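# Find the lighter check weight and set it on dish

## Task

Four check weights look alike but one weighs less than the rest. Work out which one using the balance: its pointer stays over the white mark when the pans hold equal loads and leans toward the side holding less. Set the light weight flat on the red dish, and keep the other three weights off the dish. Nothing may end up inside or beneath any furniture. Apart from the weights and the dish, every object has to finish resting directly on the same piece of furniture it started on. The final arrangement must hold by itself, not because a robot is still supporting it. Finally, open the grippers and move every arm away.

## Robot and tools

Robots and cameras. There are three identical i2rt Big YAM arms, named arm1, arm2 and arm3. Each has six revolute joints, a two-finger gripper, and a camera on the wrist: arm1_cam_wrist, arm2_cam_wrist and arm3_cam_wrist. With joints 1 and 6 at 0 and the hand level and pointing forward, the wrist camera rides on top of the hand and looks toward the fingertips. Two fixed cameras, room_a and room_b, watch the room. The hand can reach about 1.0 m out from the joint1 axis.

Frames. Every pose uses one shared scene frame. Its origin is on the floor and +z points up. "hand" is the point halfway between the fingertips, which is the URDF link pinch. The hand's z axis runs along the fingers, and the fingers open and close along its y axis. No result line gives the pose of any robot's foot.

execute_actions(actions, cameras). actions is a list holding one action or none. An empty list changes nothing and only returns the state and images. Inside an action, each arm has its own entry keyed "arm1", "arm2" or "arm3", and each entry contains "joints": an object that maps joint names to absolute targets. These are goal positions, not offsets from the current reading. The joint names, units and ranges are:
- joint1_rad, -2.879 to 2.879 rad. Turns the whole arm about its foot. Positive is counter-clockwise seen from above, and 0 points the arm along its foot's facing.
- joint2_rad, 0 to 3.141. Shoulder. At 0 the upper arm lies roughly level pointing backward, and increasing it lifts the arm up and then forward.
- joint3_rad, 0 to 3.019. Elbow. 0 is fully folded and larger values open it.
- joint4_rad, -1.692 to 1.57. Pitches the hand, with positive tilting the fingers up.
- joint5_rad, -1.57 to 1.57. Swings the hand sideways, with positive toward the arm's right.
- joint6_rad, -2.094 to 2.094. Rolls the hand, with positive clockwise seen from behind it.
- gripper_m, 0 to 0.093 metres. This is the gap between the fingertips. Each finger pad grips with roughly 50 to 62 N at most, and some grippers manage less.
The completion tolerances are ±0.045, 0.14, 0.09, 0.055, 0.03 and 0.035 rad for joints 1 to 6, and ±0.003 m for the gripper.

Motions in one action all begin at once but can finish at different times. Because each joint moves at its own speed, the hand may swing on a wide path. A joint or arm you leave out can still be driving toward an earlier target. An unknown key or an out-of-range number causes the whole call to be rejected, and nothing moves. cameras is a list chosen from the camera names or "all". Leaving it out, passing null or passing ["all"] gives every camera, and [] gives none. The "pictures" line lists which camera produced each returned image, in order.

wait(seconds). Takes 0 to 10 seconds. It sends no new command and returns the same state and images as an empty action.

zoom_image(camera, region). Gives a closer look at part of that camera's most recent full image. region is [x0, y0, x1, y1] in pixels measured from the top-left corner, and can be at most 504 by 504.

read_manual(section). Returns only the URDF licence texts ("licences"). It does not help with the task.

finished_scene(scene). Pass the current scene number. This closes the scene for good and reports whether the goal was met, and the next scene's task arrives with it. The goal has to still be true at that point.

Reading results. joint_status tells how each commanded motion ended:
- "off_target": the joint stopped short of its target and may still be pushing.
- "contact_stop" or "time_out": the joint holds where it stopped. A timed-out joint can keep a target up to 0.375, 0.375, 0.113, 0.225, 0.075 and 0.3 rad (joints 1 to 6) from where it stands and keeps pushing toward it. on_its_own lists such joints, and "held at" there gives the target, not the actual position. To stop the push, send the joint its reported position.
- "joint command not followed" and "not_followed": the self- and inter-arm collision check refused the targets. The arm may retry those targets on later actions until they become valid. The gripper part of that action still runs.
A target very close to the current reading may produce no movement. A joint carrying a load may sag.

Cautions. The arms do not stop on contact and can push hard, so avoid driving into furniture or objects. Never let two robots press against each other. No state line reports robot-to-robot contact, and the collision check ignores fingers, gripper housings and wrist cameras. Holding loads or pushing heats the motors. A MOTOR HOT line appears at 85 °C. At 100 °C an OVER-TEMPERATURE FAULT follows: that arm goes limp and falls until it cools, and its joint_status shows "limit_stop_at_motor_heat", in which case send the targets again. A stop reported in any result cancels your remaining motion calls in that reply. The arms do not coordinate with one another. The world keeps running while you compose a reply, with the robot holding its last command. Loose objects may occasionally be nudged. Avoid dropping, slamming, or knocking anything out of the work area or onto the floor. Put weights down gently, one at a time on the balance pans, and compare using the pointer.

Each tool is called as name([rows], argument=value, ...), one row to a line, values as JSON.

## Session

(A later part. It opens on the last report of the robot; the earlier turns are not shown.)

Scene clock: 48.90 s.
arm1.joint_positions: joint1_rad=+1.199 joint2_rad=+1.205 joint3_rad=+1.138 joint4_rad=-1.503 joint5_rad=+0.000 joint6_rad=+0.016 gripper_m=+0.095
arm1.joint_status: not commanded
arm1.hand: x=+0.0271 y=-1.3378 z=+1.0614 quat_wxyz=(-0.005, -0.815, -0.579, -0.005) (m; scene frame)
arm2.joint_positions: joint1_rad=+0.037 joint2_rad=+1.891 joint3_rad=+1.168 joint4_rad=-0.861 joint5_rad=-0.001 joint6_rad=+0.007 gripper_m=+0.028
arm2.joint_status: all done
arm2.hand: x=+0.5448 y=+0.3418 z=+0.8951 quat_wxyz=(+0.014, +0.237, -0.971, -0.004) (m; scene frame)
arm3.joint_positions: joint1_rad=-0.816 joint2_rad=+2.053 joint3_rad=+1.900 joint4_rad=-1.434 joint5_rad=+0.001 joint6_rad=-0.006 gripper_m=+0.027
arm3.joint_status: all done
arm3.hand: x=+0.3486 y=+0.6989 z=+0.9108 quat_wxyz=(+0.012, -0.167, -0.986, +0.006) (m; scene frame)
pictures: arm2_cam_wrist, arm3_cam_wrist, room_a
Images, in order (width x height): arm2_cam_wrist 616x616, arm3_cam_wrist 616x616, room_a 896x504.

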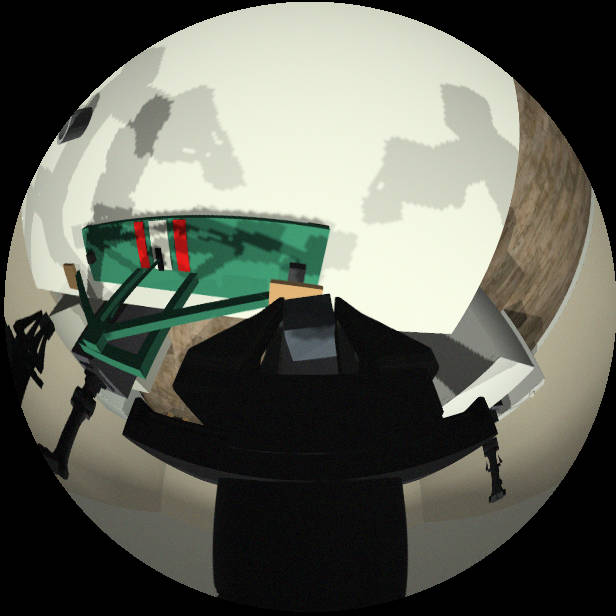

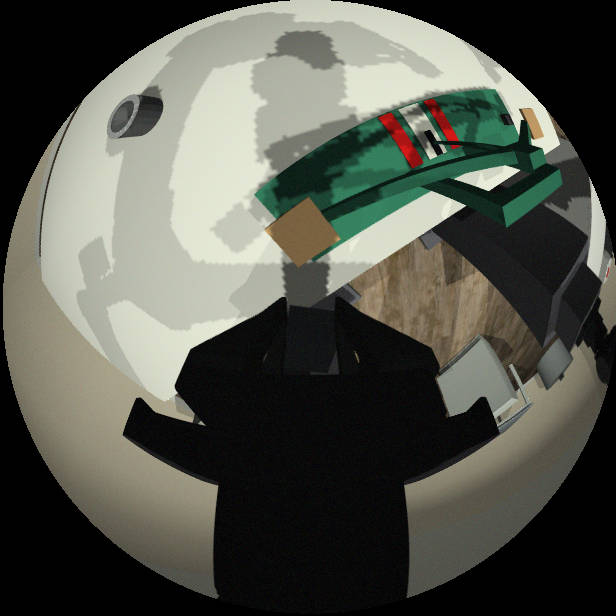

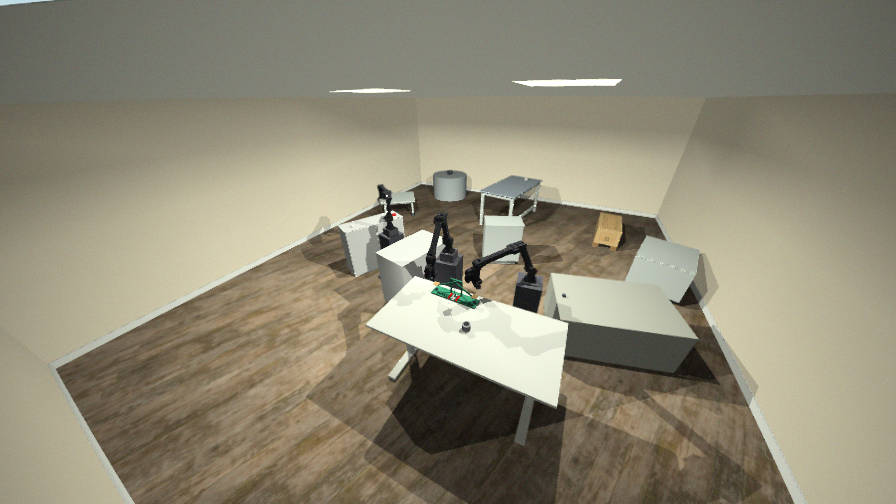

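execute_actions([
  {"arm3":{"joints":{"joint2_rad":2.13,"joint3_rad":1.93,"joint4_rad":-1.36}},"arm2":{"joints":{"joint1_rad":0.05,"joint2_rad":1.98,"joint3_rad":1.19,"joint4_rad":-0.77}}},
], cameras=["arm3_cam_wrist","arm2_cam_wrist"])

Scene clock: 51.50 s.
arm1.joint_positions: joint1_rad=+1.199 joint2_rad=+1.205 joint3_rad=+1.138 joint4_rad=-1.503 joint5_rad=+0.000 joint6_rad=+0.016 gripper_m=+0.095
arm1.joint_status: not commanded
arm1.hand: x=+0.0271 y=-1.3378 z=+1.0614 quat_wxyz=(-0.005, -0.815, -0.579, -0.005) (m; scene frame)
arm2.joint_positions: joint1_rad=+0.039 joint2_rad=+1.984 joint3_rad=+1.168 joint4_rad=-0.780 joint5_rad=-0.001 joint6_rad=+0.007 gripper_m=+0.028
arm2.joint_status: all done
arm2.hand: x=+0.5463 y=+0.3443 z=+0.8511 quat_wxyz=(+0.019, +0.238, -0.971, -0.003) (m; scene frame)
arm3.joint_positions: joint1_rad=-0.816 joint2_rad=+2.137 joint3_rad=+1.900 joint4_rad=-1.377 joint5_rad=+0.001 joint6_rad=-0.006 gripper_m=+0.027
arm3.joint_status: all done
arm3.hand: x=+0.3592 y=+0.6943 z=+0.8586 quat_wxyz=(+0.025, -0.167, -0.986, +0.004) (m; scene frame)
pictures: arm2_cam_wrist, arm3_cam_wrist
Images, in order (width x height): arm2_cam_wrist 616x616, arm3_cam_wrist 616x616.

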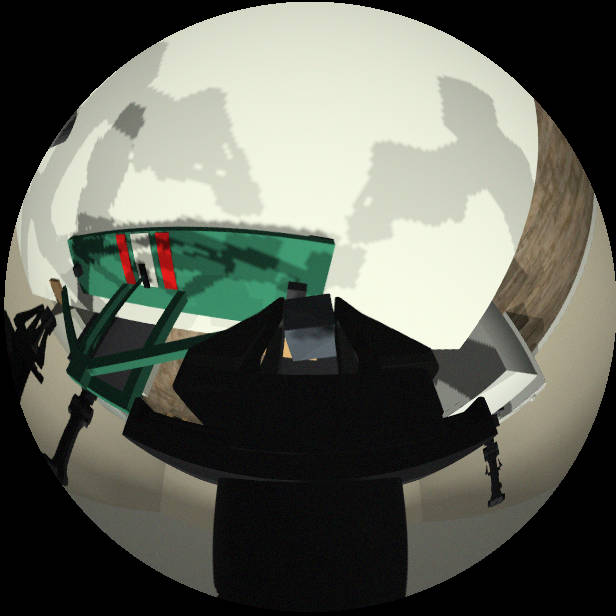

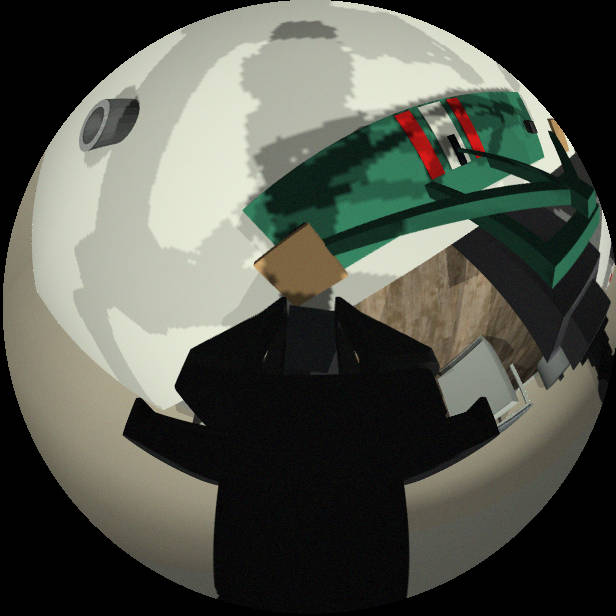

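execute_actions([
  {"arm3":{"joints":{"joint2_rad":2.28,"joint3_rad":2.14,"joint4_rad":-1.43}},"arm2":{"joints":{"joint1_rad":0.09,"joint2_rad":1.96,"joint3_rad":1.08,"joint4_rad":-0.69}}},
], cameras=["arm3_cam_wrist","arm2_cam_wrist"])

zoom_image(camera="arm2_cam_wrist", region=[150,200,470,450])

Scene clock: 54.60 s.
arm1.joint_positions: joint1_rad=+1.199 joint2_rad=+1.205 joint3_rad=+1.138 joint4_rad=-1.503 joint5_rad=+0.000 joint6_rad=+0.016 gripper_m=+0.095
arm1.joint_status: not commanded
arm1.hand: x=+0.0271 y=-1.3378 z=+1.0614 quat_wxyz=(-0.005, -0.815, -0.579, -0.005) (m; scene frame)
arm2.joint_positions: joint1_rad=+0.091 joint2_rad=+1.967 joint3_rad=+1.083 joint4_rad=-0.702 joint5_rad=+0.000 joint6_rad=+0.006 gripper_m=+0.028
arm2.joint_status: all done
arm2.hand: x=+0.5144 y=+0.3553 z=+0.8382 quat_wxyz=(+0.014, +0.264, -0.965, -0.003) (m; scene frame)
arm3.joint_positions: joint1_rad=-0.816 joint2_rad=+2.270 joint3_rad=+2.069 joint4_rad=-1.417 joint5_rad=-0.002 joint6_rad=-0.005 gripper_m=+0.027
arm3.joint_status: all done
arm3.hand: x=+0.3943 y=+0.6823 z=+0.8352 quat_wxyz=(+0.027, -0.168, -0.985, +0.002) (m; scene frame)
pictures: arm2_cam_wrist, arm3_cam_wrist
Images, in order (width x height): arm2_cam_wrist 616x616, arm3_cam_wrist 616x616.

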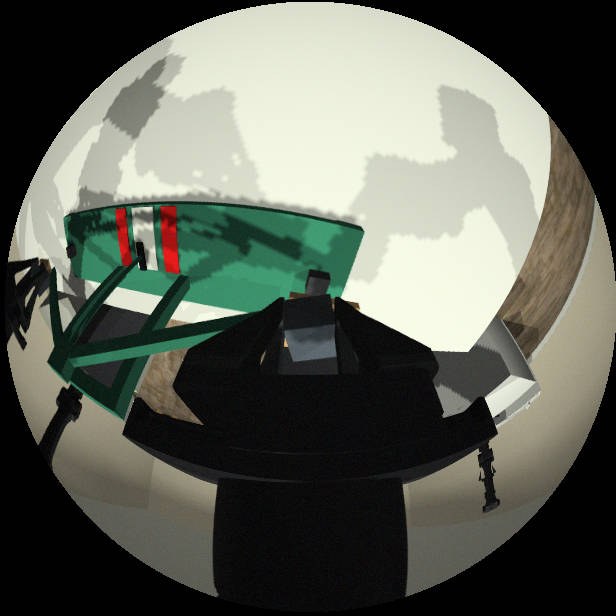

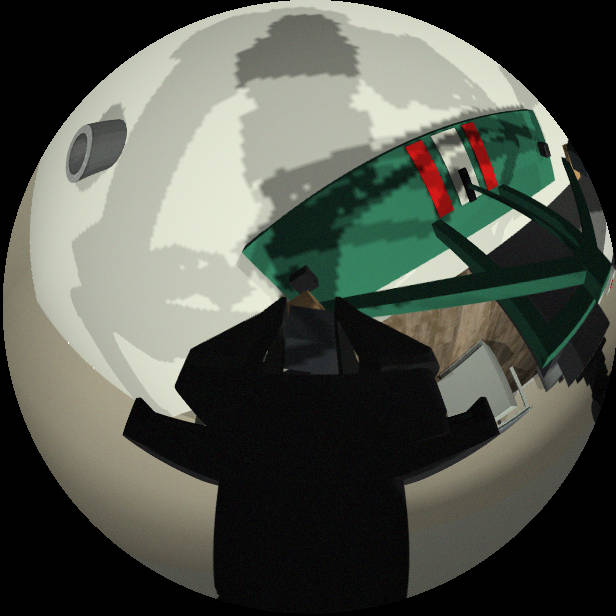

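Region (150, 200, 470, 450) of arm2_cam_wrist's 616x616 image, scaled by 1.575, with more detail than that image has; it fills the top 394 rows of this view, and the rest is white.

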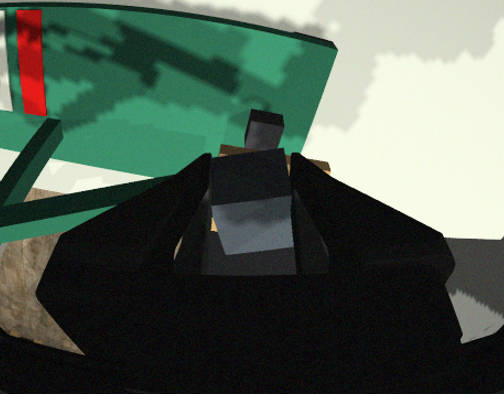

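Both over pans; release and lift.

execute_actions([
  {"arm3":{"joints":{"gripper_m":0.06}},"arm2":{"joints":{"gripper_m":0.06}}},
], cameras=[])

execute_actions([
  {"arm3":{"joints":{"joint2_rad":2.05,"joint3_rad":2.07,"joint4_rad":-1.59}},"arm2":{"joints":{"joint2_rad":1.7,"joint4_rad":-0.95}}},
], cameras=["arm3_cam_wrist","arm2_cam_wrist"])

Scene clock: 56.50 s.
arm1.joint_positions: joint1_rad=+1.199 joint2_rad=+1.205 joint3_rad=+1.138 joint4_rad=-1.503 joint5_rad=+0.000 joint6_rad=+0.016 gripper_m=+0.095
arm1.joint_status: not commanded
arm1.hand: x=+0.0271 y=-1.3378 z=+1.0614 quat_wxyz=(-0.005, -0.815, -0.579, -0.005) (m; scene frame)
arm2.joint_positions: joint1_rad=+0.091 joint2_rad=+1.967 joint3_rad=+1.083 joint4_rad=-0.702 joint5_rad=+0.000 joint6_rad=+0.006 gripper_m=+0.060
arm2.joint_status: all done
arm2.hand: x=+0.5144 y=+0.3553 z=+0.8382 quat_wxyz=(+0.014, +0.264, -0.965, -0.003) (m; scene frame)
arm3.joint_positions: joint1_rad=-0.815 joint2_rad=+2.270 joint3_rad=+2.080 joint4_rad=-1.418 joint5_rad=-0.004 joint6_rad=-0.004 gripper_m=+0.060
arm3.joint_status: all done
arm3.hand: x=+0.3979 y=+0.6822 z=+0.8394 quat_wxyz=(+0.022, -0.168, -0.986, +0.002) (m; scene frame)
pictures: none
No camera images: the call's "cameras" was empty. Leave "cameras" out to get every camera's image.

Scene clock: 57.90 s.
arm1.joint_positions: joint1_rad=+1.199 joint2_rad=+1.205 joint3_rad=+1.138 joint4_rad=-1.503 joint5_rad=+0.000 joint6_rad=+0.016 gripper_m=+0.095
arm1.joint_status: not commanded
arm1.hand: x=+0.0271 y=-1.3378 z=+1.0614 quat_wxyz=(-0.005, -0.815, -0.579, -0.005) (m; scene frame)
arm2.joint_positions: joint1_rad=+0.091 joint2_rad=+1.680 joint3_rad=+1.083 joint4_rad=-0.937 joint5_rad=+0.000 joint6_rad=+0.006 gripper_m=+0.060
arm2.joint_status: all done
arm2.hand: x=+0.5047 y=+0.3475 z=+0.9650 quat_wxyz=(-0.011, +0.263, -0.965, -0.010) (m; scene frame)
arm3.joint_positions: joint1_rad=-0.815 joint2_rad=+2.036 joint3_rad=+2.064 joint4_rad=-1.574 joint5_rad=-0.003 joint6_rad=-0.004 gripper_m=+0.060
arm3.joint_status: all done
arm3.hand: x=+0.3585 y=+0.6984 z=+0.9841 quat_wxyz=(-0.009, -0.167, -0.986, +0.008) (m; scene frame)
pictures: arm2_cam_wrist, arm3_cam_wrist
Images, in order (width x height): arm2_cam_wrist 616x616, arm3_cam_wrist 616x616.

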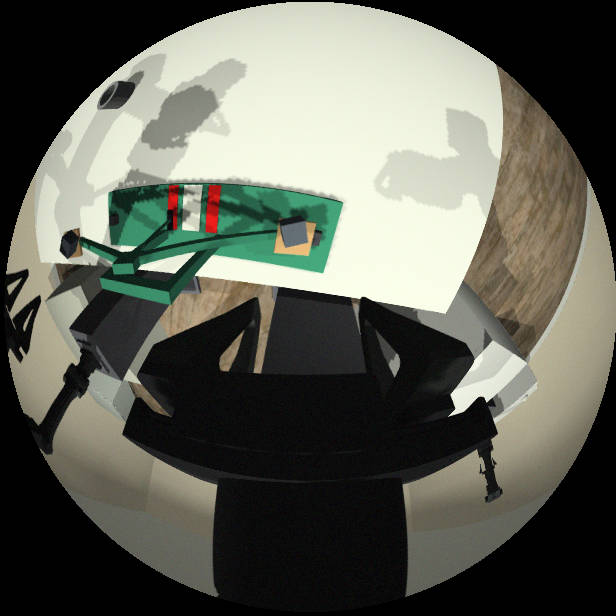

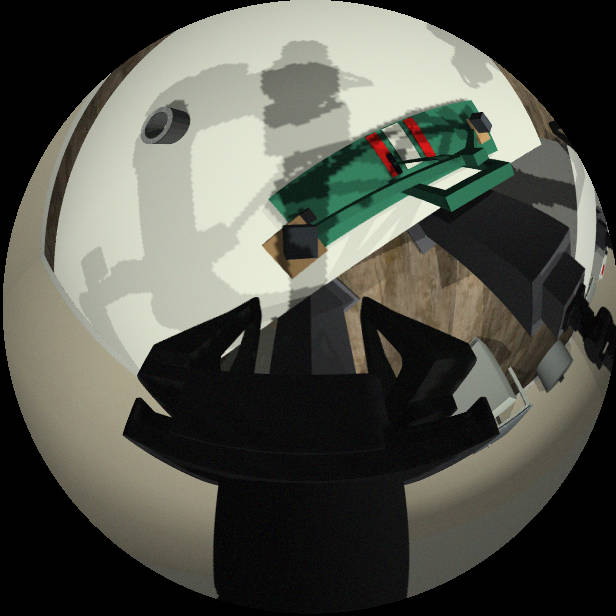

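execute_actions([
  {"arm3":{"joints":{"joint1_rad":0.3,"joint2_rad":1.2,"joint3_rad":1.15,"joint4_rad":-1.5}},"arm2":{"joints":{"joint1_rad":0.65,"joint2_rad":2.15,"joint3_rad":1.85,"joint4_rad":-1.27,"gripper_m":0.08}}},
], cameras=["arm2_cam_wrist"])

Scene clock: 62.07 s.
arm1.joint_positions: joint1_rad=+1.199 joint2_rad=+1.205 joint3_rad=+1.138 joint4_rad=-1.503 joint5_rad=+0.000 joint6_rad=+0.016 gripper_m=+0.095
arm1.joint_status: not commanded
arm1.hand: x=+0.0271 y=-1.3378 z=+1.0614 quat_wxyz=(-0.005, -0.815, -0.579, -0.005) (m; scene frame)
arm2.joint_positions: joint1_rad=+0.643 joint2_rad=+2.140 joint3_rad=+1.809 joint4_rad=-1.267 joint5_rad=-0.001 joint6_rad=-0.008 gripper_m=+0.080
arm2.joint_status: all done
arm2.hand: x=+0.4078 y=+0.6794 z=+0.9723 quat_wxyz=(+0.017, +0.522, -0.852, +0.000) (m; scene frame)
arm3.joint_positions: joint1_rad=+0.301 joint2_rad=+1.194 joint3_rad=+1.155 joint4_rad=-1.503 joint5_rad=-0.003 joint6_rad=-0.004 gripper_m=+0.060
arm3.joint_status: all done
arm3.hand: x=-0.0053 y=+1.1469 z=+1.0257 quat_wxyz=(-0.006, +0.380, -0.925, -0.003) (m; scene frame)
pictures: arm2_cam_wrist
Images, in order (width x height): arm2_cam_wrist 616x616.

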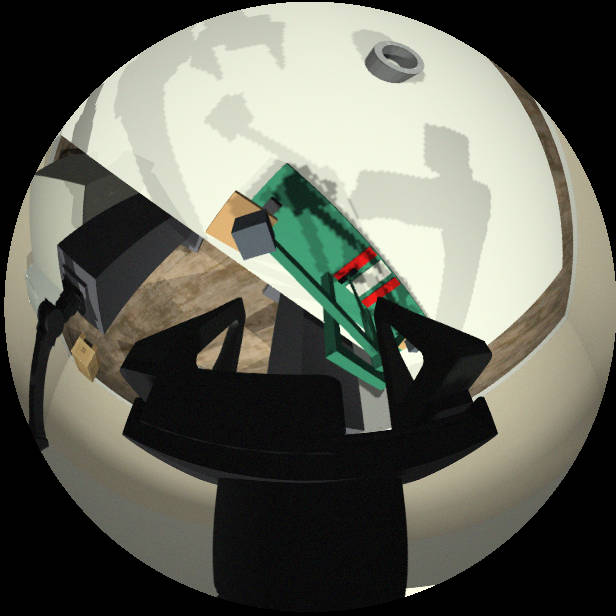

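execute_actions([
  {"arm2":{"joints":{"joint1_rad":0.71,"joint2_rad":2.27,"joint3_rad":1.87,"joint4_rad":-1.18,"joint6_rad":-0.85}}},
], cameras=["arm2_cam_wrist"])

Scene clock: 66.30 s.
arm1.joint_positions: joint1_rad=+1.199 joint2_rad=+1.205 joint3_rad=+1.138 joint4_rad=-1.503 joint5_rad=+0.000 joint6_rad=+0.016 gripper_m=+0.095
arm1.joint_status: not commanded
arm1.hand: x=+0.0271 y=-1.3378 z=+1.0614 quat_wxyz=(-0.005, -0.815, -0.579, -0.005) (m; scene frame)
arm2.joint_positions: joint1_rad=+0.719 joint2_rad=+2.269 joint3_rad=+1.834 joint4_rad=-1.192 joint5_rad=-0.001 joint6_rad=-0.841 gripper_m=+0.080
arm2.joint_status: all done
arm2.hand: x=+0.3682 y=+0.7116 z=+0.9010 quat_wxyz=(+0.029, +0.843, -0.536, -0.004) (m; scene frame)
arm3.joint_positions: joint1_rad=+0.301 joint2_rad=+1.194 joint3_rad=+1.155 joint4_rad=-1.503 joint5_rad=-0.003 joint6_rad=-0.004 gripper_m=+0.060
arm3.joint_status: not commanded
arm3.hand: x=-0.0053 y=+1.1469 z=+1.0257 quat_wxyz=(-0.006, +0.380, -0.925, -0.003) (m; scene frame)
pictures: arm2_cam_wrist
Images, in order (width x height): arm2_cam_wrist 616x616.

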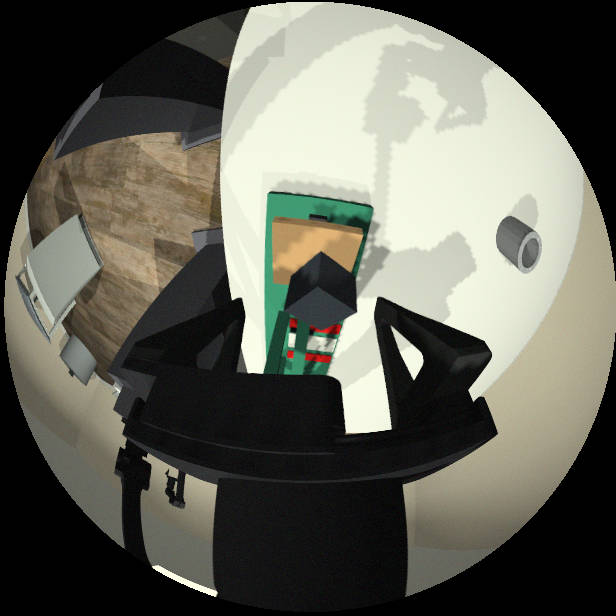

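execute_actions([
  {"arm2":{"joints":{"joint2_rad":2.36,"joint3_rad":1.88,"joint4_rad":-1.11}}},
], cameras=["arm2_cam_wrist"])

execute_actions([
  {"arm2":{"joints":{"gripper_m":0}}},
], cameras=["arm2_cam_wrist"])

Scene clock: 68.90 s.
arm1.joint_positions: joint1_rad=+1.199 joint2_rad=+1.205 joint3_rad=+1.138 joint4_rad=-1.503 joint5_rad=+0.000 joint6_rad=+0.016 gripper_m=+0.095
arm1.joint_status: not commanded
arm1.hand: x=+0.0271 y=-1.3378 z=+1.0614 quat_wxyz=(-0.005, -0.815, -0.579, -0.005) (m; scene frame)
arm2.joint_positions: joint1_rad=+0.719 joint2_rad=+2.350 joint3_rad=+1.841 joint4_rad=-1.122 joint5_rad=-0.001 joint6_rad=-0.842 gripper_m=+0.080
arm2.joint_status: all done
arm2.hand: x=+0.3695 y=+0.7167 z=+0.8511 quat_wxyz=(+0.031, +0.844, -0.536, -0.004) (m; scene frame)
arm3.joint_positions: joint1_rad=+0.301 joint2_rad=+1.194 joint3_rad=+1.155 joint4_rad=-1.503 joint5_rad=-0.003 joint6_rad=-0.004 gripper_m=+0.060
arm3.joint_status: not commanded
arm3.hand: x=-0.0053 y=+1.1469 z=+1.0257 quat_wxyz=(-0.006, +0.380, -0.925, -0.003) (m; scene frame)
pictures: arm2_cam_wrist
Images, in order (width x height): arm2_cam_wrist 616x616.

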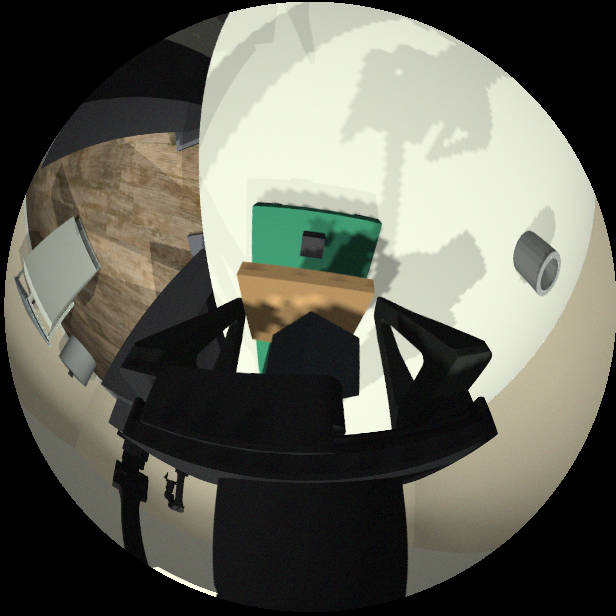

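Scene clock: 69.57 s.
arm1.joint_positions: joint1_rad=+1.199 joint2_rad=+1.205 joint3_rad=+1.138 joint4_rad=-1.503 joint5_rad=+0.000 joint6_rad=+0.016 gripper_m=+0.095
arm1.joint_status: not commanded
arm1.hand: x=+0.0271 y=-1.3378 z=+1.0614 quat_wxyz=(-0.005, -0.815, -0.579, -0.005) (m; scene frame)
arm2.joint_positions: joint1_rad=+0.721 joint2_rad=+2.351 joint3_rad=+1.841 joint4_rad=-1.131 joint5_rad=-0.007 joint6_rad=-0.845 gripper_m=+0.045
arm2.joint_status: gripper_m off_target (ended at +0.045, target +0.000)
arm2.hand: x=+0.3663 y=+0.7156 z=+0.8508 quat_wxyz=(+0.036, +0.845, -0.534, -0.006) (m; scene frame)
arm3.joint_positions: joint1_rad=+0.301 joint2_rad=+1.194 joint3_rad=+1.155 joint4_rad=-1.503 joint5_rad=-0.003 joint6_rad=-0.004 gripper_m=+0.060
arm3.joint_status: not commanded
arm3.hand: x=-0.0053 y=+1.1469 z=+1.0257 quat_wxyz=(-0.006, +0.380, -0.925, -0.003) (m; scene frame)
pictures: arm2_cam_wrist
Images, in order (width x height): arm2_cam_wrist 616x616.

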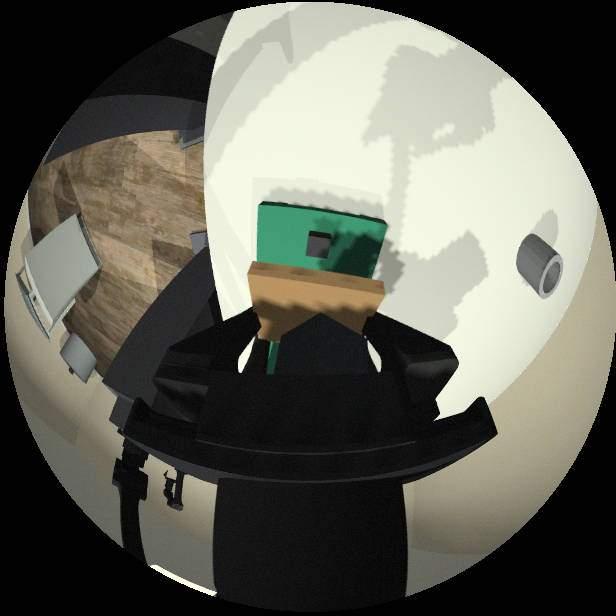

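execute_actions([
  {"arm2":{"joints":{"joint2_rad":2.25,"joint4_rad":-1.2}}},
], cameras=["arm2_cam_wrist","room_a"])

Scene clock: 72.63 s.
arm1.joint_positions: joint1_rad=+1.199 joint2_rad=+1.205 joint3_rad=+1.138 joint4_rad=-1.503 joint5_rad=+0.000 joint6_rad=+0.016 gripper_m=+0.095
arm1.joint_status: not commanded
arm1.hand: x=+0.0271 y=-1.3378 z=+1.0614 quat_wxyz=(-0.005, -0.815, -0.579, -0.005) (m; scene frame)
arm2.joint_positions: joint1_rad=+0.722 joint2_rad=+2.346 joint3_rad=+1.841 joint4_rad=-1.143 joint5_rad=-0.007 joint6_rad=-0.845 gripper_m=+0.045
arm2.joint_status: joint4_rad time_out (moved -0.013 of -0.069); the others done
arm2.on_its_own: joint4_rad reads -1.143 and still pushes toward -1.200 since a time_out
arm2.hand: x=+0.3647 y=+0.7138 z=+0.8539 quat_wxyz=(+0.040, +0.845, -0.533, -0.006) (m; scene frame)
arm3.joint_positions: joint1_rad=+0.301 joint2_rad=+1.194 joint3_rad=+1.155 joint4_rad=-1.503 joint5_rad=-0.003 joint6_rad=-0.004 gripper_m=+0.060
arm3.joint_status: not commanded
arm3.hand: x=-0.0053 y=+1.1469 z=+1.0257 quat_wxyz=(-0.006, +0.380, -0.925, -0.003) (m; scene frame)
pictures: arm2_cam_wrist, room_a
Images, in order (width x height): arm2_cam_wrist 616x616, room_a 896x504.

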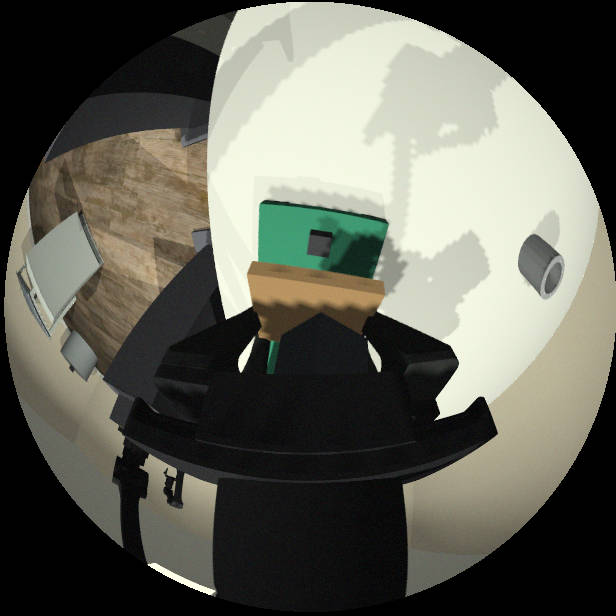

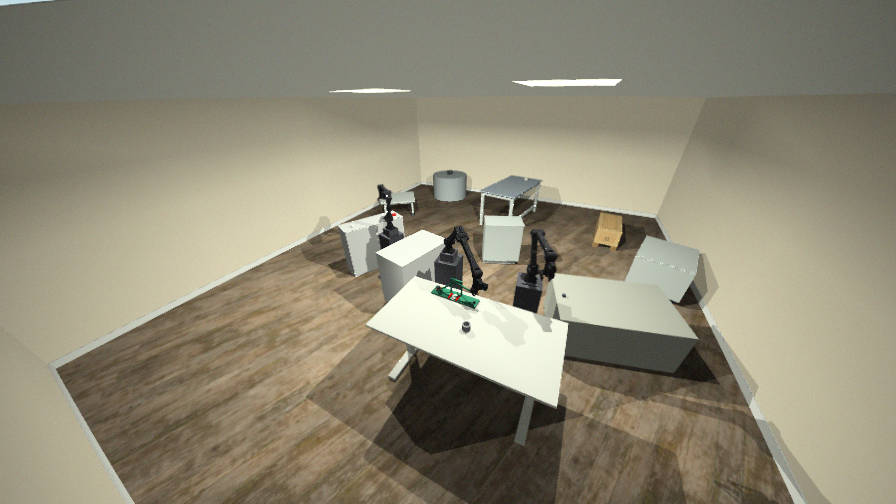

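Gripping the pan. Release, raise slightly, regrip.

execute_actions([
  {"arm2":{"joints":{"gripper_m":0.08,"joint2_rad":2.31,"joint3_rad":1.88,"joint4_rad":-1.14}}},
], cameras=["arm2_cam_wrist"])

execute_actions([
  {"arm2":{"joints":{"gripper_m":0}}},
], cameras=["arm2_cam_wrist"])

Scene clock: 74.80 s.
arm1.joint_positions: joint1_rad=+1.199 joint2_rad=+1.205 joint3_rad=+1.138 joint4_rad=-1.503 joint5_rad=+0.000 joint6_rad=+0.016 gripper_m=+0.095
arm1.joint_status: not commanded
arm1.hand: x=+0.0271 y=-1.3378 z=+1.0614 quat_wxyz=(-0.005, -0.815, -0.579, -0.005) (m; scene frame)
arm2.joint_positions: joint1_rad=+0.720 joint2_rad=+2.312 joint3_rad=+1.841 joint4_rad=-1.141 joint5_rad=-0.003 joint6_rad=-0.846 gripper_m=+0.080
arm2.joint_status: all done
arm2.hand: x=+0.3700 y=+0.7196 z=+0.8754 quat_wxyz=(+0.022, +0.845, -0.534, -0.007) (m; scene frame)
arm3.joint_positions: joint1_rad=+0.301 joint2_rad=+1.194 joint3_rad=+1.155 joint4_rad=-1.503 joint5_rad=-0.003 joint6_rad=-0.004 gripper_m=+0.060
arm3.joint_status: not commanded
arm3.hand: x=-0.0053 y=+1.1469 z=+1.0257 quat_wxyz=(-0.006, +0.380, -0.925, -0.003) (m; scene frame)
pictures: arm2_cam_wrist
Images, in order (width x height): arm2_cam_wrist 616x616.

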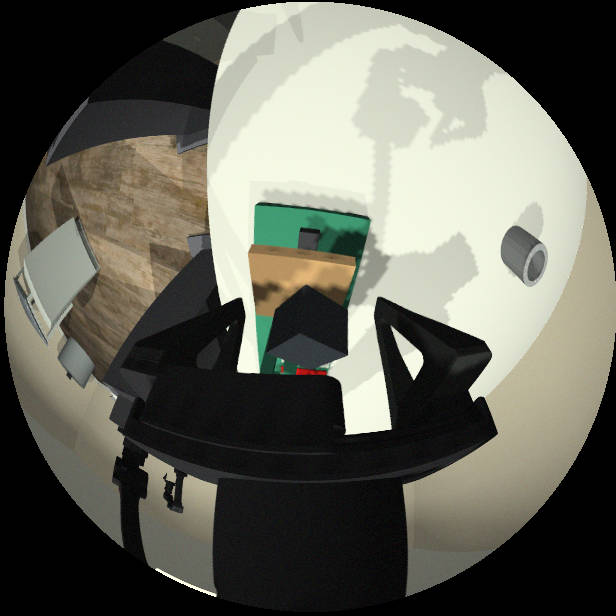

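Scene clock: 75.67 s.
arm1.joint_positions: joint1_rad=+1.199 joint2_rad=+1.205 joint3_rad=+1.138 joint4_rad=-1.503 joint5_rad=+0.000 joint6_rad=+0.016 gripper_m=+0.095
arm1.joint_status: not commanded
arm1.hand: x=+0.0271 y=-1.3378 z=+1.0614 quat_wxyz=(-0.005, -0.815, -0.579, -0.005) (m; scene frame)
arm2.joint_positions: joint1_rad=+0.720 joint2_rad=+2.311 joint3_rad=+1.841 joint4_rad=-1.148 joint5_rad=-0.003 joint6_rad=-0.848 gripper_m=+0.039
arm2.joint_status: gripper_m off_target (ended at +0.039, target +0.000)
arm2.hand: x=+0.3692 y=+0.7184 z=+0.8763 quat_wxyz=(+0.025, +0.846, -0.533, -0.006) (m; scene frame)
arm3.joint_positions: joint1_rad=+0.301 joint2_rad=+1.194 joint3_rad=+1.155 joint4_rad=-1.503 joint5_rad=-0.003 joint6_rad=-0.004 gripper_m=+0.060
arm3.joint_status: not commanded
arm3.hand: x=-0.0053 y=+1.1469 z=+1.0257 quat_wxyz=(-0.006, +0.380, -0.925, -0.003) (m; scene frame)
pictures: arm2_cam_wrist
Images, in order (width x height): arm2_cam_wrist 616x616.

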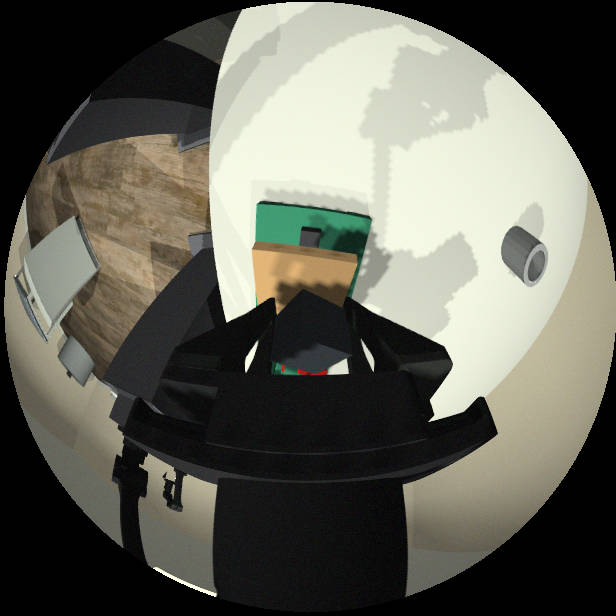

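execute_actions([
  {"arm2":{"joints":{"joint2_rad":2.0,"joint3_rad":1.7,"joint4_rad":-1.27}}},
], cameras=[])

execute_actions([
  {"arm2":{"joints":{"joint1_rad":-1.5,"joint6_rad":0}}},
], cameras=[])

execute_actions([
  {"arm2":{"joints":{"joint2_rad":2.42,"joint3_rad":1.95,"joint4_rad":-1.1}}},
], cameras=["arm2_cam_wrist"])

execute_actions([
  {"arm2":{"joints":{"gripper_m":0.08}}},
], cameras=[])

execute_actions([
  {"arm2":{"joints":{"joint2_rad":1.9,"joint3_rad":1.7,"joint4_rad":-1.37}}},
], cameras=[])

execute_actions([
  {"arm2":{"joints":{"joint1_rad":0.0,"joint2_rad":1.2,"joint3_rad":1.15,"joint4_rad":-1.5}},"arm1":{"joints":{"joint1_rad":-1.9}}},
])

Scene clock: 80.70 s.
arm1.joint_positions: joint1_rad=+1.199 joint2_rad=+1.205 joint3_rad=+1.138 joint4_rad=-1.503 joint5_rad=+0.000 joint6_rad=+0.016 gripper_m=+0.095
arm1.joint_status: not commanded
arm1.hand: x=+0.0271 y=-1.3378 z=+1.0614 quat_wxyz=(-0.005, -0.815, -0.579, -0.005) (m; scene frame)
arm2.joint_positions: joint1_rad=+0.719 joint2_rad=+1.984 joint3_rad=+1.703 joint4_rad=-1.261 joint5_rad=-0.002 joint6_rad=-0.848 gripper_m=+0.039
arm2.joint_status: all done
arm2.hand: x=+0.3541 y=+0.6745 z=+1.0286 quat_wxyz=(-0.012, +0.845, -0.534, -0.011) (m; scene frame)
arm3.joint_positions: joint1_rad=+0.301 joint2_rad=+1.194 joint3_rad=+1.155 joint4_rad=-1.503 joint5_rad=-0.003 joint6_rad=-0.004 gripper_m=+0.060
arm3.joint_status: not commanded
arm3.hand: x=-0.0053 y=+1.1469 z=+1.0257 quat_wxyz=(-0.006, +0.380, -0.925, -0.003) (m; scene frame)
pictures: none
No camera images: the call's "cameras" was empty. Leave "cameras" out to get every camera's image.

Scene clock: 83.13 s.
arm1.joint_positions: joint1_rad=+1.199 joint2_rad=+1.205 joint3_rad=+1.138 joint4_rad=-1.503 joint5_rad=+0.000 joint6_rad=+0.016 gripper_m=+0.095
arm1.joint_status: not commanded
arm1.hand: x=+0.0271 y=-1.3378 z=+1.0614 quat_wxyz=(-0.005, -0.815, -0.579, -0.005) (m; scene frame)
arm2.joint_positions: joint1_rad=-1.504 joint2_rad=+1.993 joint3_rad=+1.703 joint4_rad=-1.261 joint5_rad=+0.001 joint6_rad=-0.007 gripper_m=+0.039
arm2.joint_status: all done
arm2.hand: x=+0.4140 y=-0.4177 z=+1.0160 quat_wxyz=(+0.000, -0.501, -0.866, +0.007) (m; scene frame)
arm3.joint_positions: joint1_rad=+0.301 joint2_rad=+1.194 joint3_rad=+1.155 joint4_rad=-1.503 joint5_rad=-0.003 joint6_rad=-0.004 gripper_m=+0.060
arm3.joint_status: not commanded
arm3.hand: x=-0.0053 y=+1.1469 z=+1.0257 quat_wxyz=(-0.006, +0.380, -0.925, -0.003) (m; scene frame)
pictures: none
No camera images: the call's "cameras" was empty. Leave "cameras" out to get every camera's image.

Scene clock: 84.43 s.
arm1.joint_positions: joint1_rad=+1.199 joint2_rad=+1.205 joint3_rad=+1.138 joint4_rad=-1.503 joint5_rad=+0.000 joint6_rad=+0.016 gripper_m=+0.095
arm1.joint_status: not commanded
arm1.hand: x=+0.0271 y=-1.3378 z=+1.0614 quat_wxyz=(-0.005, -0.815, -0.579, -0.005) (m; scene frame)
arm2.joint_positions: joint1_rad=-1.505 joint2_rad=+2.427 joint3_rad=+1.911 joint4_rad=-1.104 joint5_rad=+0.000 joint6_rad=-0.006 gripper_m=+0.039
arm2.joint_status: all done
arm2.hand: x=+0.4417 y=-0.4710 z=+0.8148 quat_wxyz=(+0.030, -0.501, -0.865, -0.011) (m; scene frame)
arm3.joint_positions: joint1_rad=+0.301 joint2_rad=+1.194 joint3_rad=+1.155 joint4_rad=-1.503 joint5_rad=-0.003 joint6_rad=-0.004 gripper_m=+0.060
arm3.joint_status: not commanded
arm3.hand: x=-0.0053 y=+1.1469 z=+1.0257 quat_wxyz=(-0.006, +0.380, -0.925, -0.003) (m; scene frame)
pictures: arm2_cam_wrist
Images, in order (width x height): arm2_cam_wrist 616x616.

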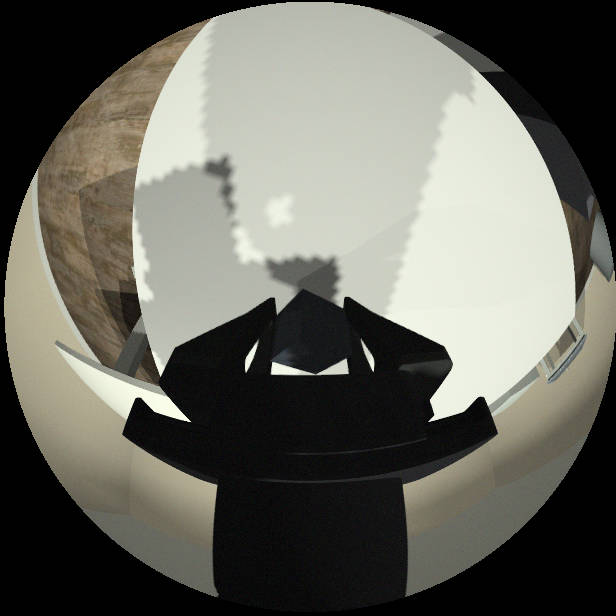

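Scene clock: 85.10 s.
arm1.joint_positions: joint1_rad=+1.199 joint2_rad=+1.205 joint3_rad=+1.138 joint4_rad=-1.503 joint5_rad=+0.000 joint6_rad=+0.016 gripper_m=+0.095
arm1.joint_status: not commanded
arm1.hand: x=+0.0271 y=-1.3378 z=+1.0614 quat_wxyz=(-0.005, -0.815, -0.579, -0.005) (m; scene frame)
arm2.joint_positions: joint1_rad=-1.505 joint2_rad=+2.427 joint3_rad=+1.911 joint4_rad=-1.104 joint5_rad=+0.000 joint6_rad=-0.006 gripper_m=+0.080
arm2.joint_status: all done
arm2.hand: x=+0.4417 y=-0.4710 z=+0.8148 quat_wxyz=(+0.030, -0.501, -0.865, -0.011) (m; scene frame)
arm3.joint_positions: joint1_rad=+0.301 joint2_rad=+1.194 joint3_rad=+1.155 joint4_rad=-1.503 joint5_rad=-0.003 joint6_rad=-0.004 gripper_m=+0.060
arm3.joint_status: not commanded
arm3.hand: x=-0.0053 y=+1.1469 z=+1.0257 quat_wxyz=(-0.006, +0.380, -0.925, -0.003) (m; scene frame)
pictures: none
No camera images: the call's "cameras" was empty. Leave "cameras" out to get every camera's image.

Scene clock: 86.60 s.
arm1.joint_positions: joint1_rad=+1.199 joint2_rad=+1.205 joint3_rad=+1.138 joint4_rad=-1.503 joint5_rad=+0.000 joint6_rad=+0.016 gripper_m=+0.095
arm1.joint_status: not commanded
arm1.hand: x=+0.0271 y=-1.3378 z=+1.0614 quat_wxyz=(-0.005, -0.815, -0.579, -0.005) (m; scene frame)
arm2.joint_positions: joint1_rad=-1.505 joint2_rad=+1.885 joint3_rad=+1.709 joint4_rad=-1.358 joint5_rad=+0.000 joint6_rad=-0.006 gripper_m=+0.080
arm2.joint_status: all done
arm2.hand: x=+0.4046 y=-0.3997 z=+1.0803 quat_wxyz=(-0.008, -0.501, -0.865, +0.011) (m; scene frame)
arm3.joint_positions: joint1_rad=+0.301 joint2_rad=+1.194 joint3_rad=+1.155 joint4_rad=-1.503 joint5_rad=-0.003 joint6_rad=-0.004 gripper_m=+0.060
arm3.joint_status: not commanded
arm3.hand: x=-0.0053 y=+1.1469 z=+1.0257 quat_wxyz=(-0.006, +0.380, -0.925, -0.003) (m; scene frame)
pictures: none
No camera images: the call's "cameras" was empty. Leave "cameras" out to get every camera's image.

Scene clock: 89.13 s.
arm1.joint_positions: joint1_rad=-1.900 joint2_rad=+1.205 joint3_rad=+1.138 joint4_rad=-1.503 joint5_rad=+0.000 joint6_rad=+0.014 gripper_m=+0.095
arm1.joint_status: all done
arm1.hand: x=+0.2227 y=-0.7053 z=+1.0632 quat_wxyz=(+0.005, -0.597, +0.802, -0.005) (m; scene frame)
arm2.joint_positions: joint1_rad=+0.000 joint2_rad=+1.197 joint3_rad=+1.167 joint4_rad=-1.487 joint5_rad=+0.000 joint6_rad=-0.006 gripper_m=+0.080
arm2.joint_status: all done
arm2.hand: x=+0.4250 y=+0.2600 z=+1.1774 quat_wxyz=(-0.019, +0.225, -0.974, -0.011) (m; scene frame)
arm3.joint_positions: joint1_rad=+0.301 joint2_rad=+1.194 joint3_rad=+1.155 joint4_rad=-1.503 joint5_rad=-0.003 joint6_rad=-0.004 gripper_m=+0.060
arm3.joint_status: not commanded
arm3.hand: x=-0.0053 y=+1.1469 z=+1.0257 quat_wxyz=(-0.006, +0.380, -0.925, -0.003) (m; scene frame)
pictures: arm1_cam_wrist, arm2_cam_wrist, arm3_cam_wrist, room_a, room_b
Images, in order (width x height): arm1_cam_wrist 616x616, arm2_cam_wrist 616x616, arm3_cam_wrist 616x616, room_a 896x504, room_b 896x504.

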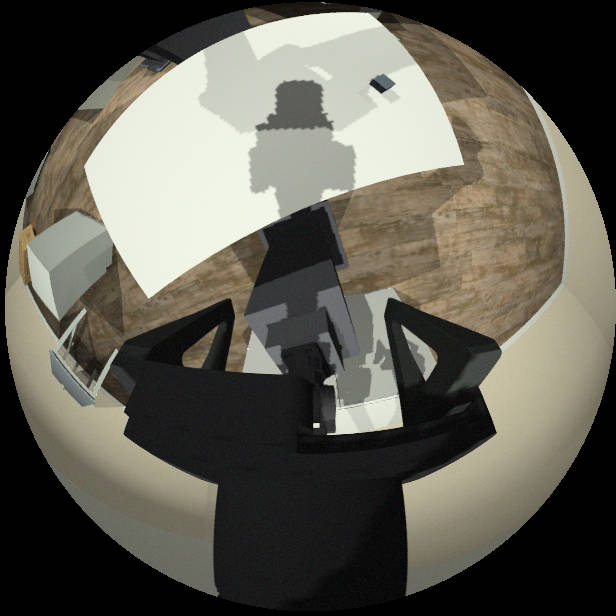

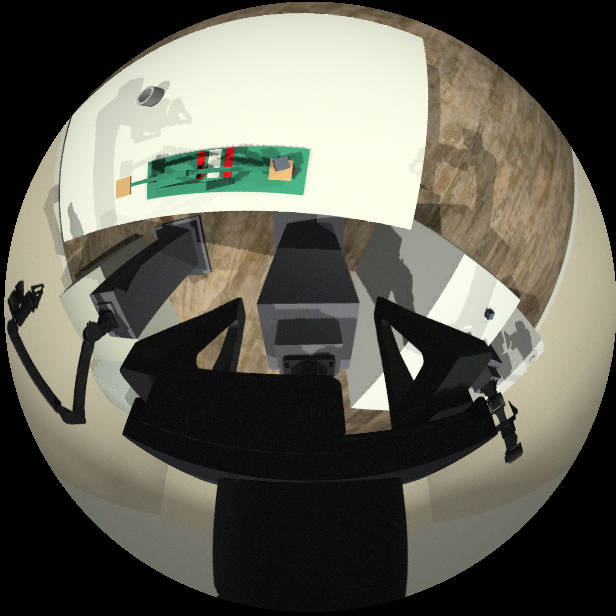

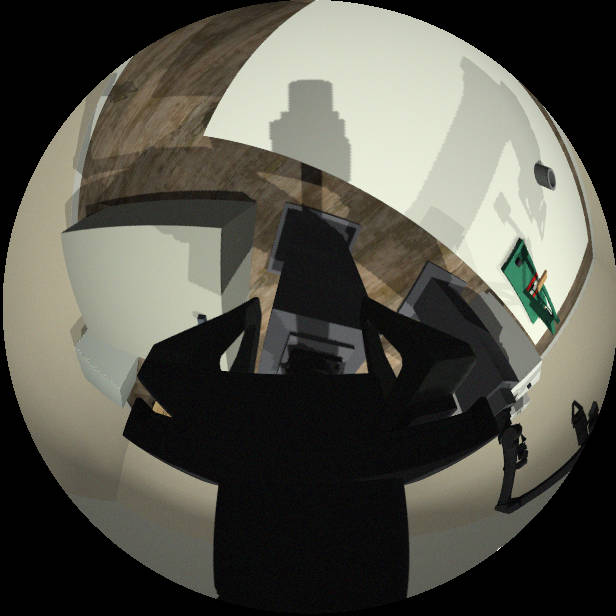

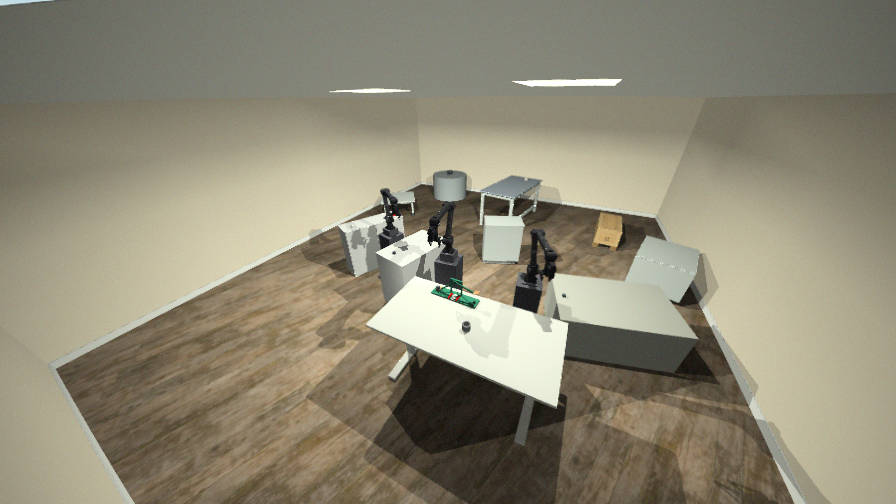

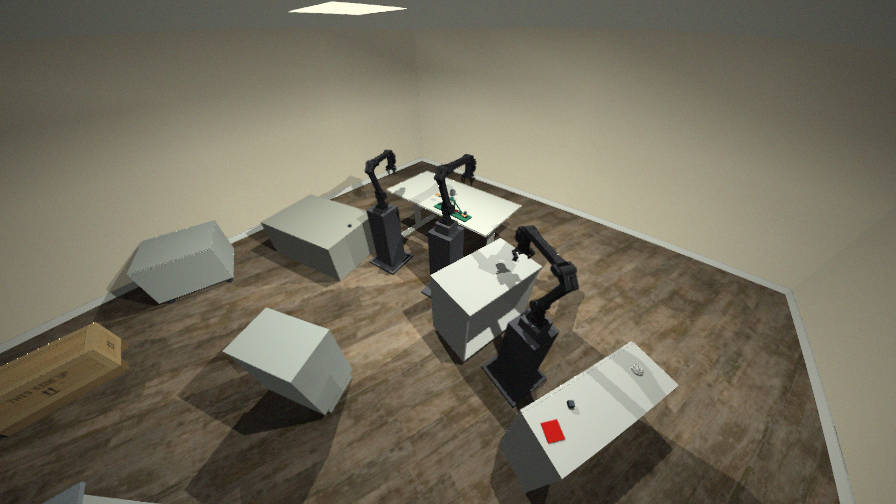

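execute_actions([
  {"arm1":{"joints":{"joint1_rad":-2.12,"joint2_rad":2.05,"joint3_rad":1.82,"joint4_rad":-1.34}}},
], cameras=["arm1_cam_wrist"])

Scene clock: 92.10 s.
arm1.joint_positions: joint1_rad=-2.129 joint2_rad=+2.050 joint3_rad=+1.770 joint4_rad=-1.347 joint5_rad=+0.000 joint6_rad=+0.014 gripper_m=+0.095
arm1.joint_status: all done
arm1.hand: x=+0.4300 y=-0.4904 z=+0.9134 quat_wxyz=(-0.018, -0.501, +0.865, -0.018) (m; scene frame)
arm2.joint_positions: joint1_rad=+0.000 joint2_rad=+1.197 joint3_rad=+1.167 joint4_rad=-1.487 joint5_rad=+0.000 joint6_rad=-0.006 gripper_m=+0.080
arm2.joint_status: not commanded
arm2.hand: x=+0.4250 y=+0.2600 z=+1.1774 quat_wxyz=(-0.019, +0.225, -0.974, -0.011) (m; scene frame)
arm3.joint_positions: joint1_rad=+0.301 joint2_rad=+1.194 joint3_rad=+1.155 joint4_rad=-1.503 joint5_rad=-0.003 joint6_rad=-0.004 gripper_m=+0.060
arm3.joint_status: not commanded
arm3.hand: x=-0.0053 y=+1.1469 z=+1.0257 quat_wxyz=(-0.006, +0.380, -0.925, -0.003) (m; scene frame)
pictures: arm1_cam_wrist
Images, in order (width x height): arm1_cam_wrist 616x616.

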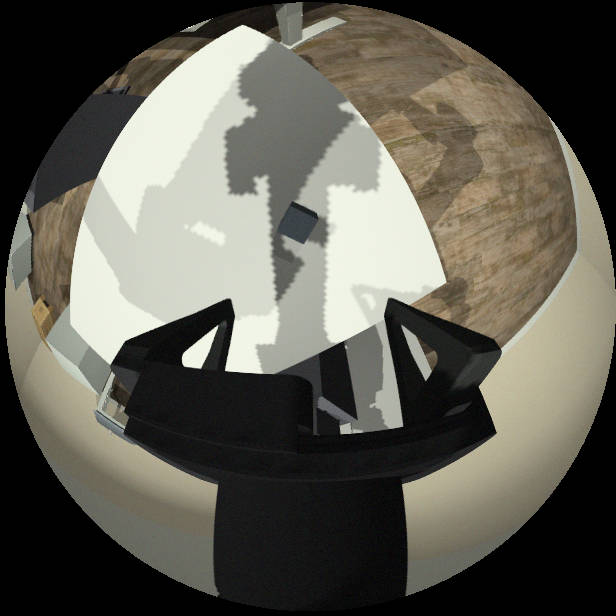

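Down 0.1, roll +0.35, slight j1.

execute_actions([
  {"arm1":{"joints":{"joint1_rad":-2.11,"joint2_rad":2.23,"joint3_rad":1.88,"joint4_rad":-1.23,"joint6_rad":0.35}}},
], cameras=["arm1_cam_wrist"])

Scene clock: 95.13 s.
arm1.joint_positions: joint1_rad=-2.118 joint2_rad=+2.221 joint3_rad=+1.856 joint4_rad=-1.242 joint5_rad=+0.000 joint6_rad=+0.334 gripper_m=+0.095
arm1.joint_status: all done
arm1.hand: x=+0.4453 y=-0.4494 z=+0.8381 quat_wxyz=(-0.007, -0.362, +0.932, -0.015) (m; scene frame)
arm2.joint_positions: joint1_rad=+0.000 joint2_rad=+1.197 joint3_rad=+1.167 joint4_rad=-1.487 joint5_rad=+0.000 joint6_rad=-0.006 gripper_m=+0.080
arm2.joint_status: not commanded
arm2.hand: x=+0.4250 y=+0.2600 z=+1.1774 quat_wxyz=(-0.019, +0.225, -0.974, -0.011) (m; scene frame)
arm3.joint_positions: joint1_rad=+0.301 joint2_rad=+1.194 joint3_rad=+1.155 joint4_rad=-1.503 joint5_rad=-0.003 joint6_rad=-0.004 gripper_m=+0.060
arm3.joint_status: not commanded
arm3.hand: x=-0.0053 y=+1.1469 z=+1.0257 quat_wxyz=(-0.006, +0.380, -0.925, -0.003) (m; scene frame)
pictures: arm1_cam_wrist
Images, in order (width x height): arm1_cam_wrist 616x616.

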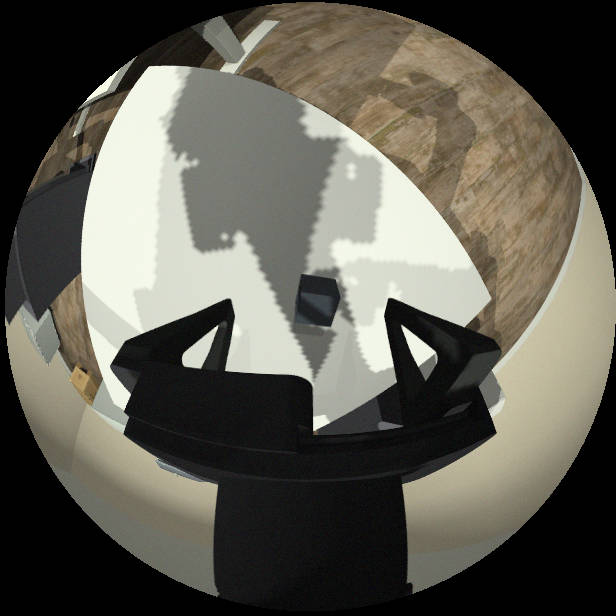

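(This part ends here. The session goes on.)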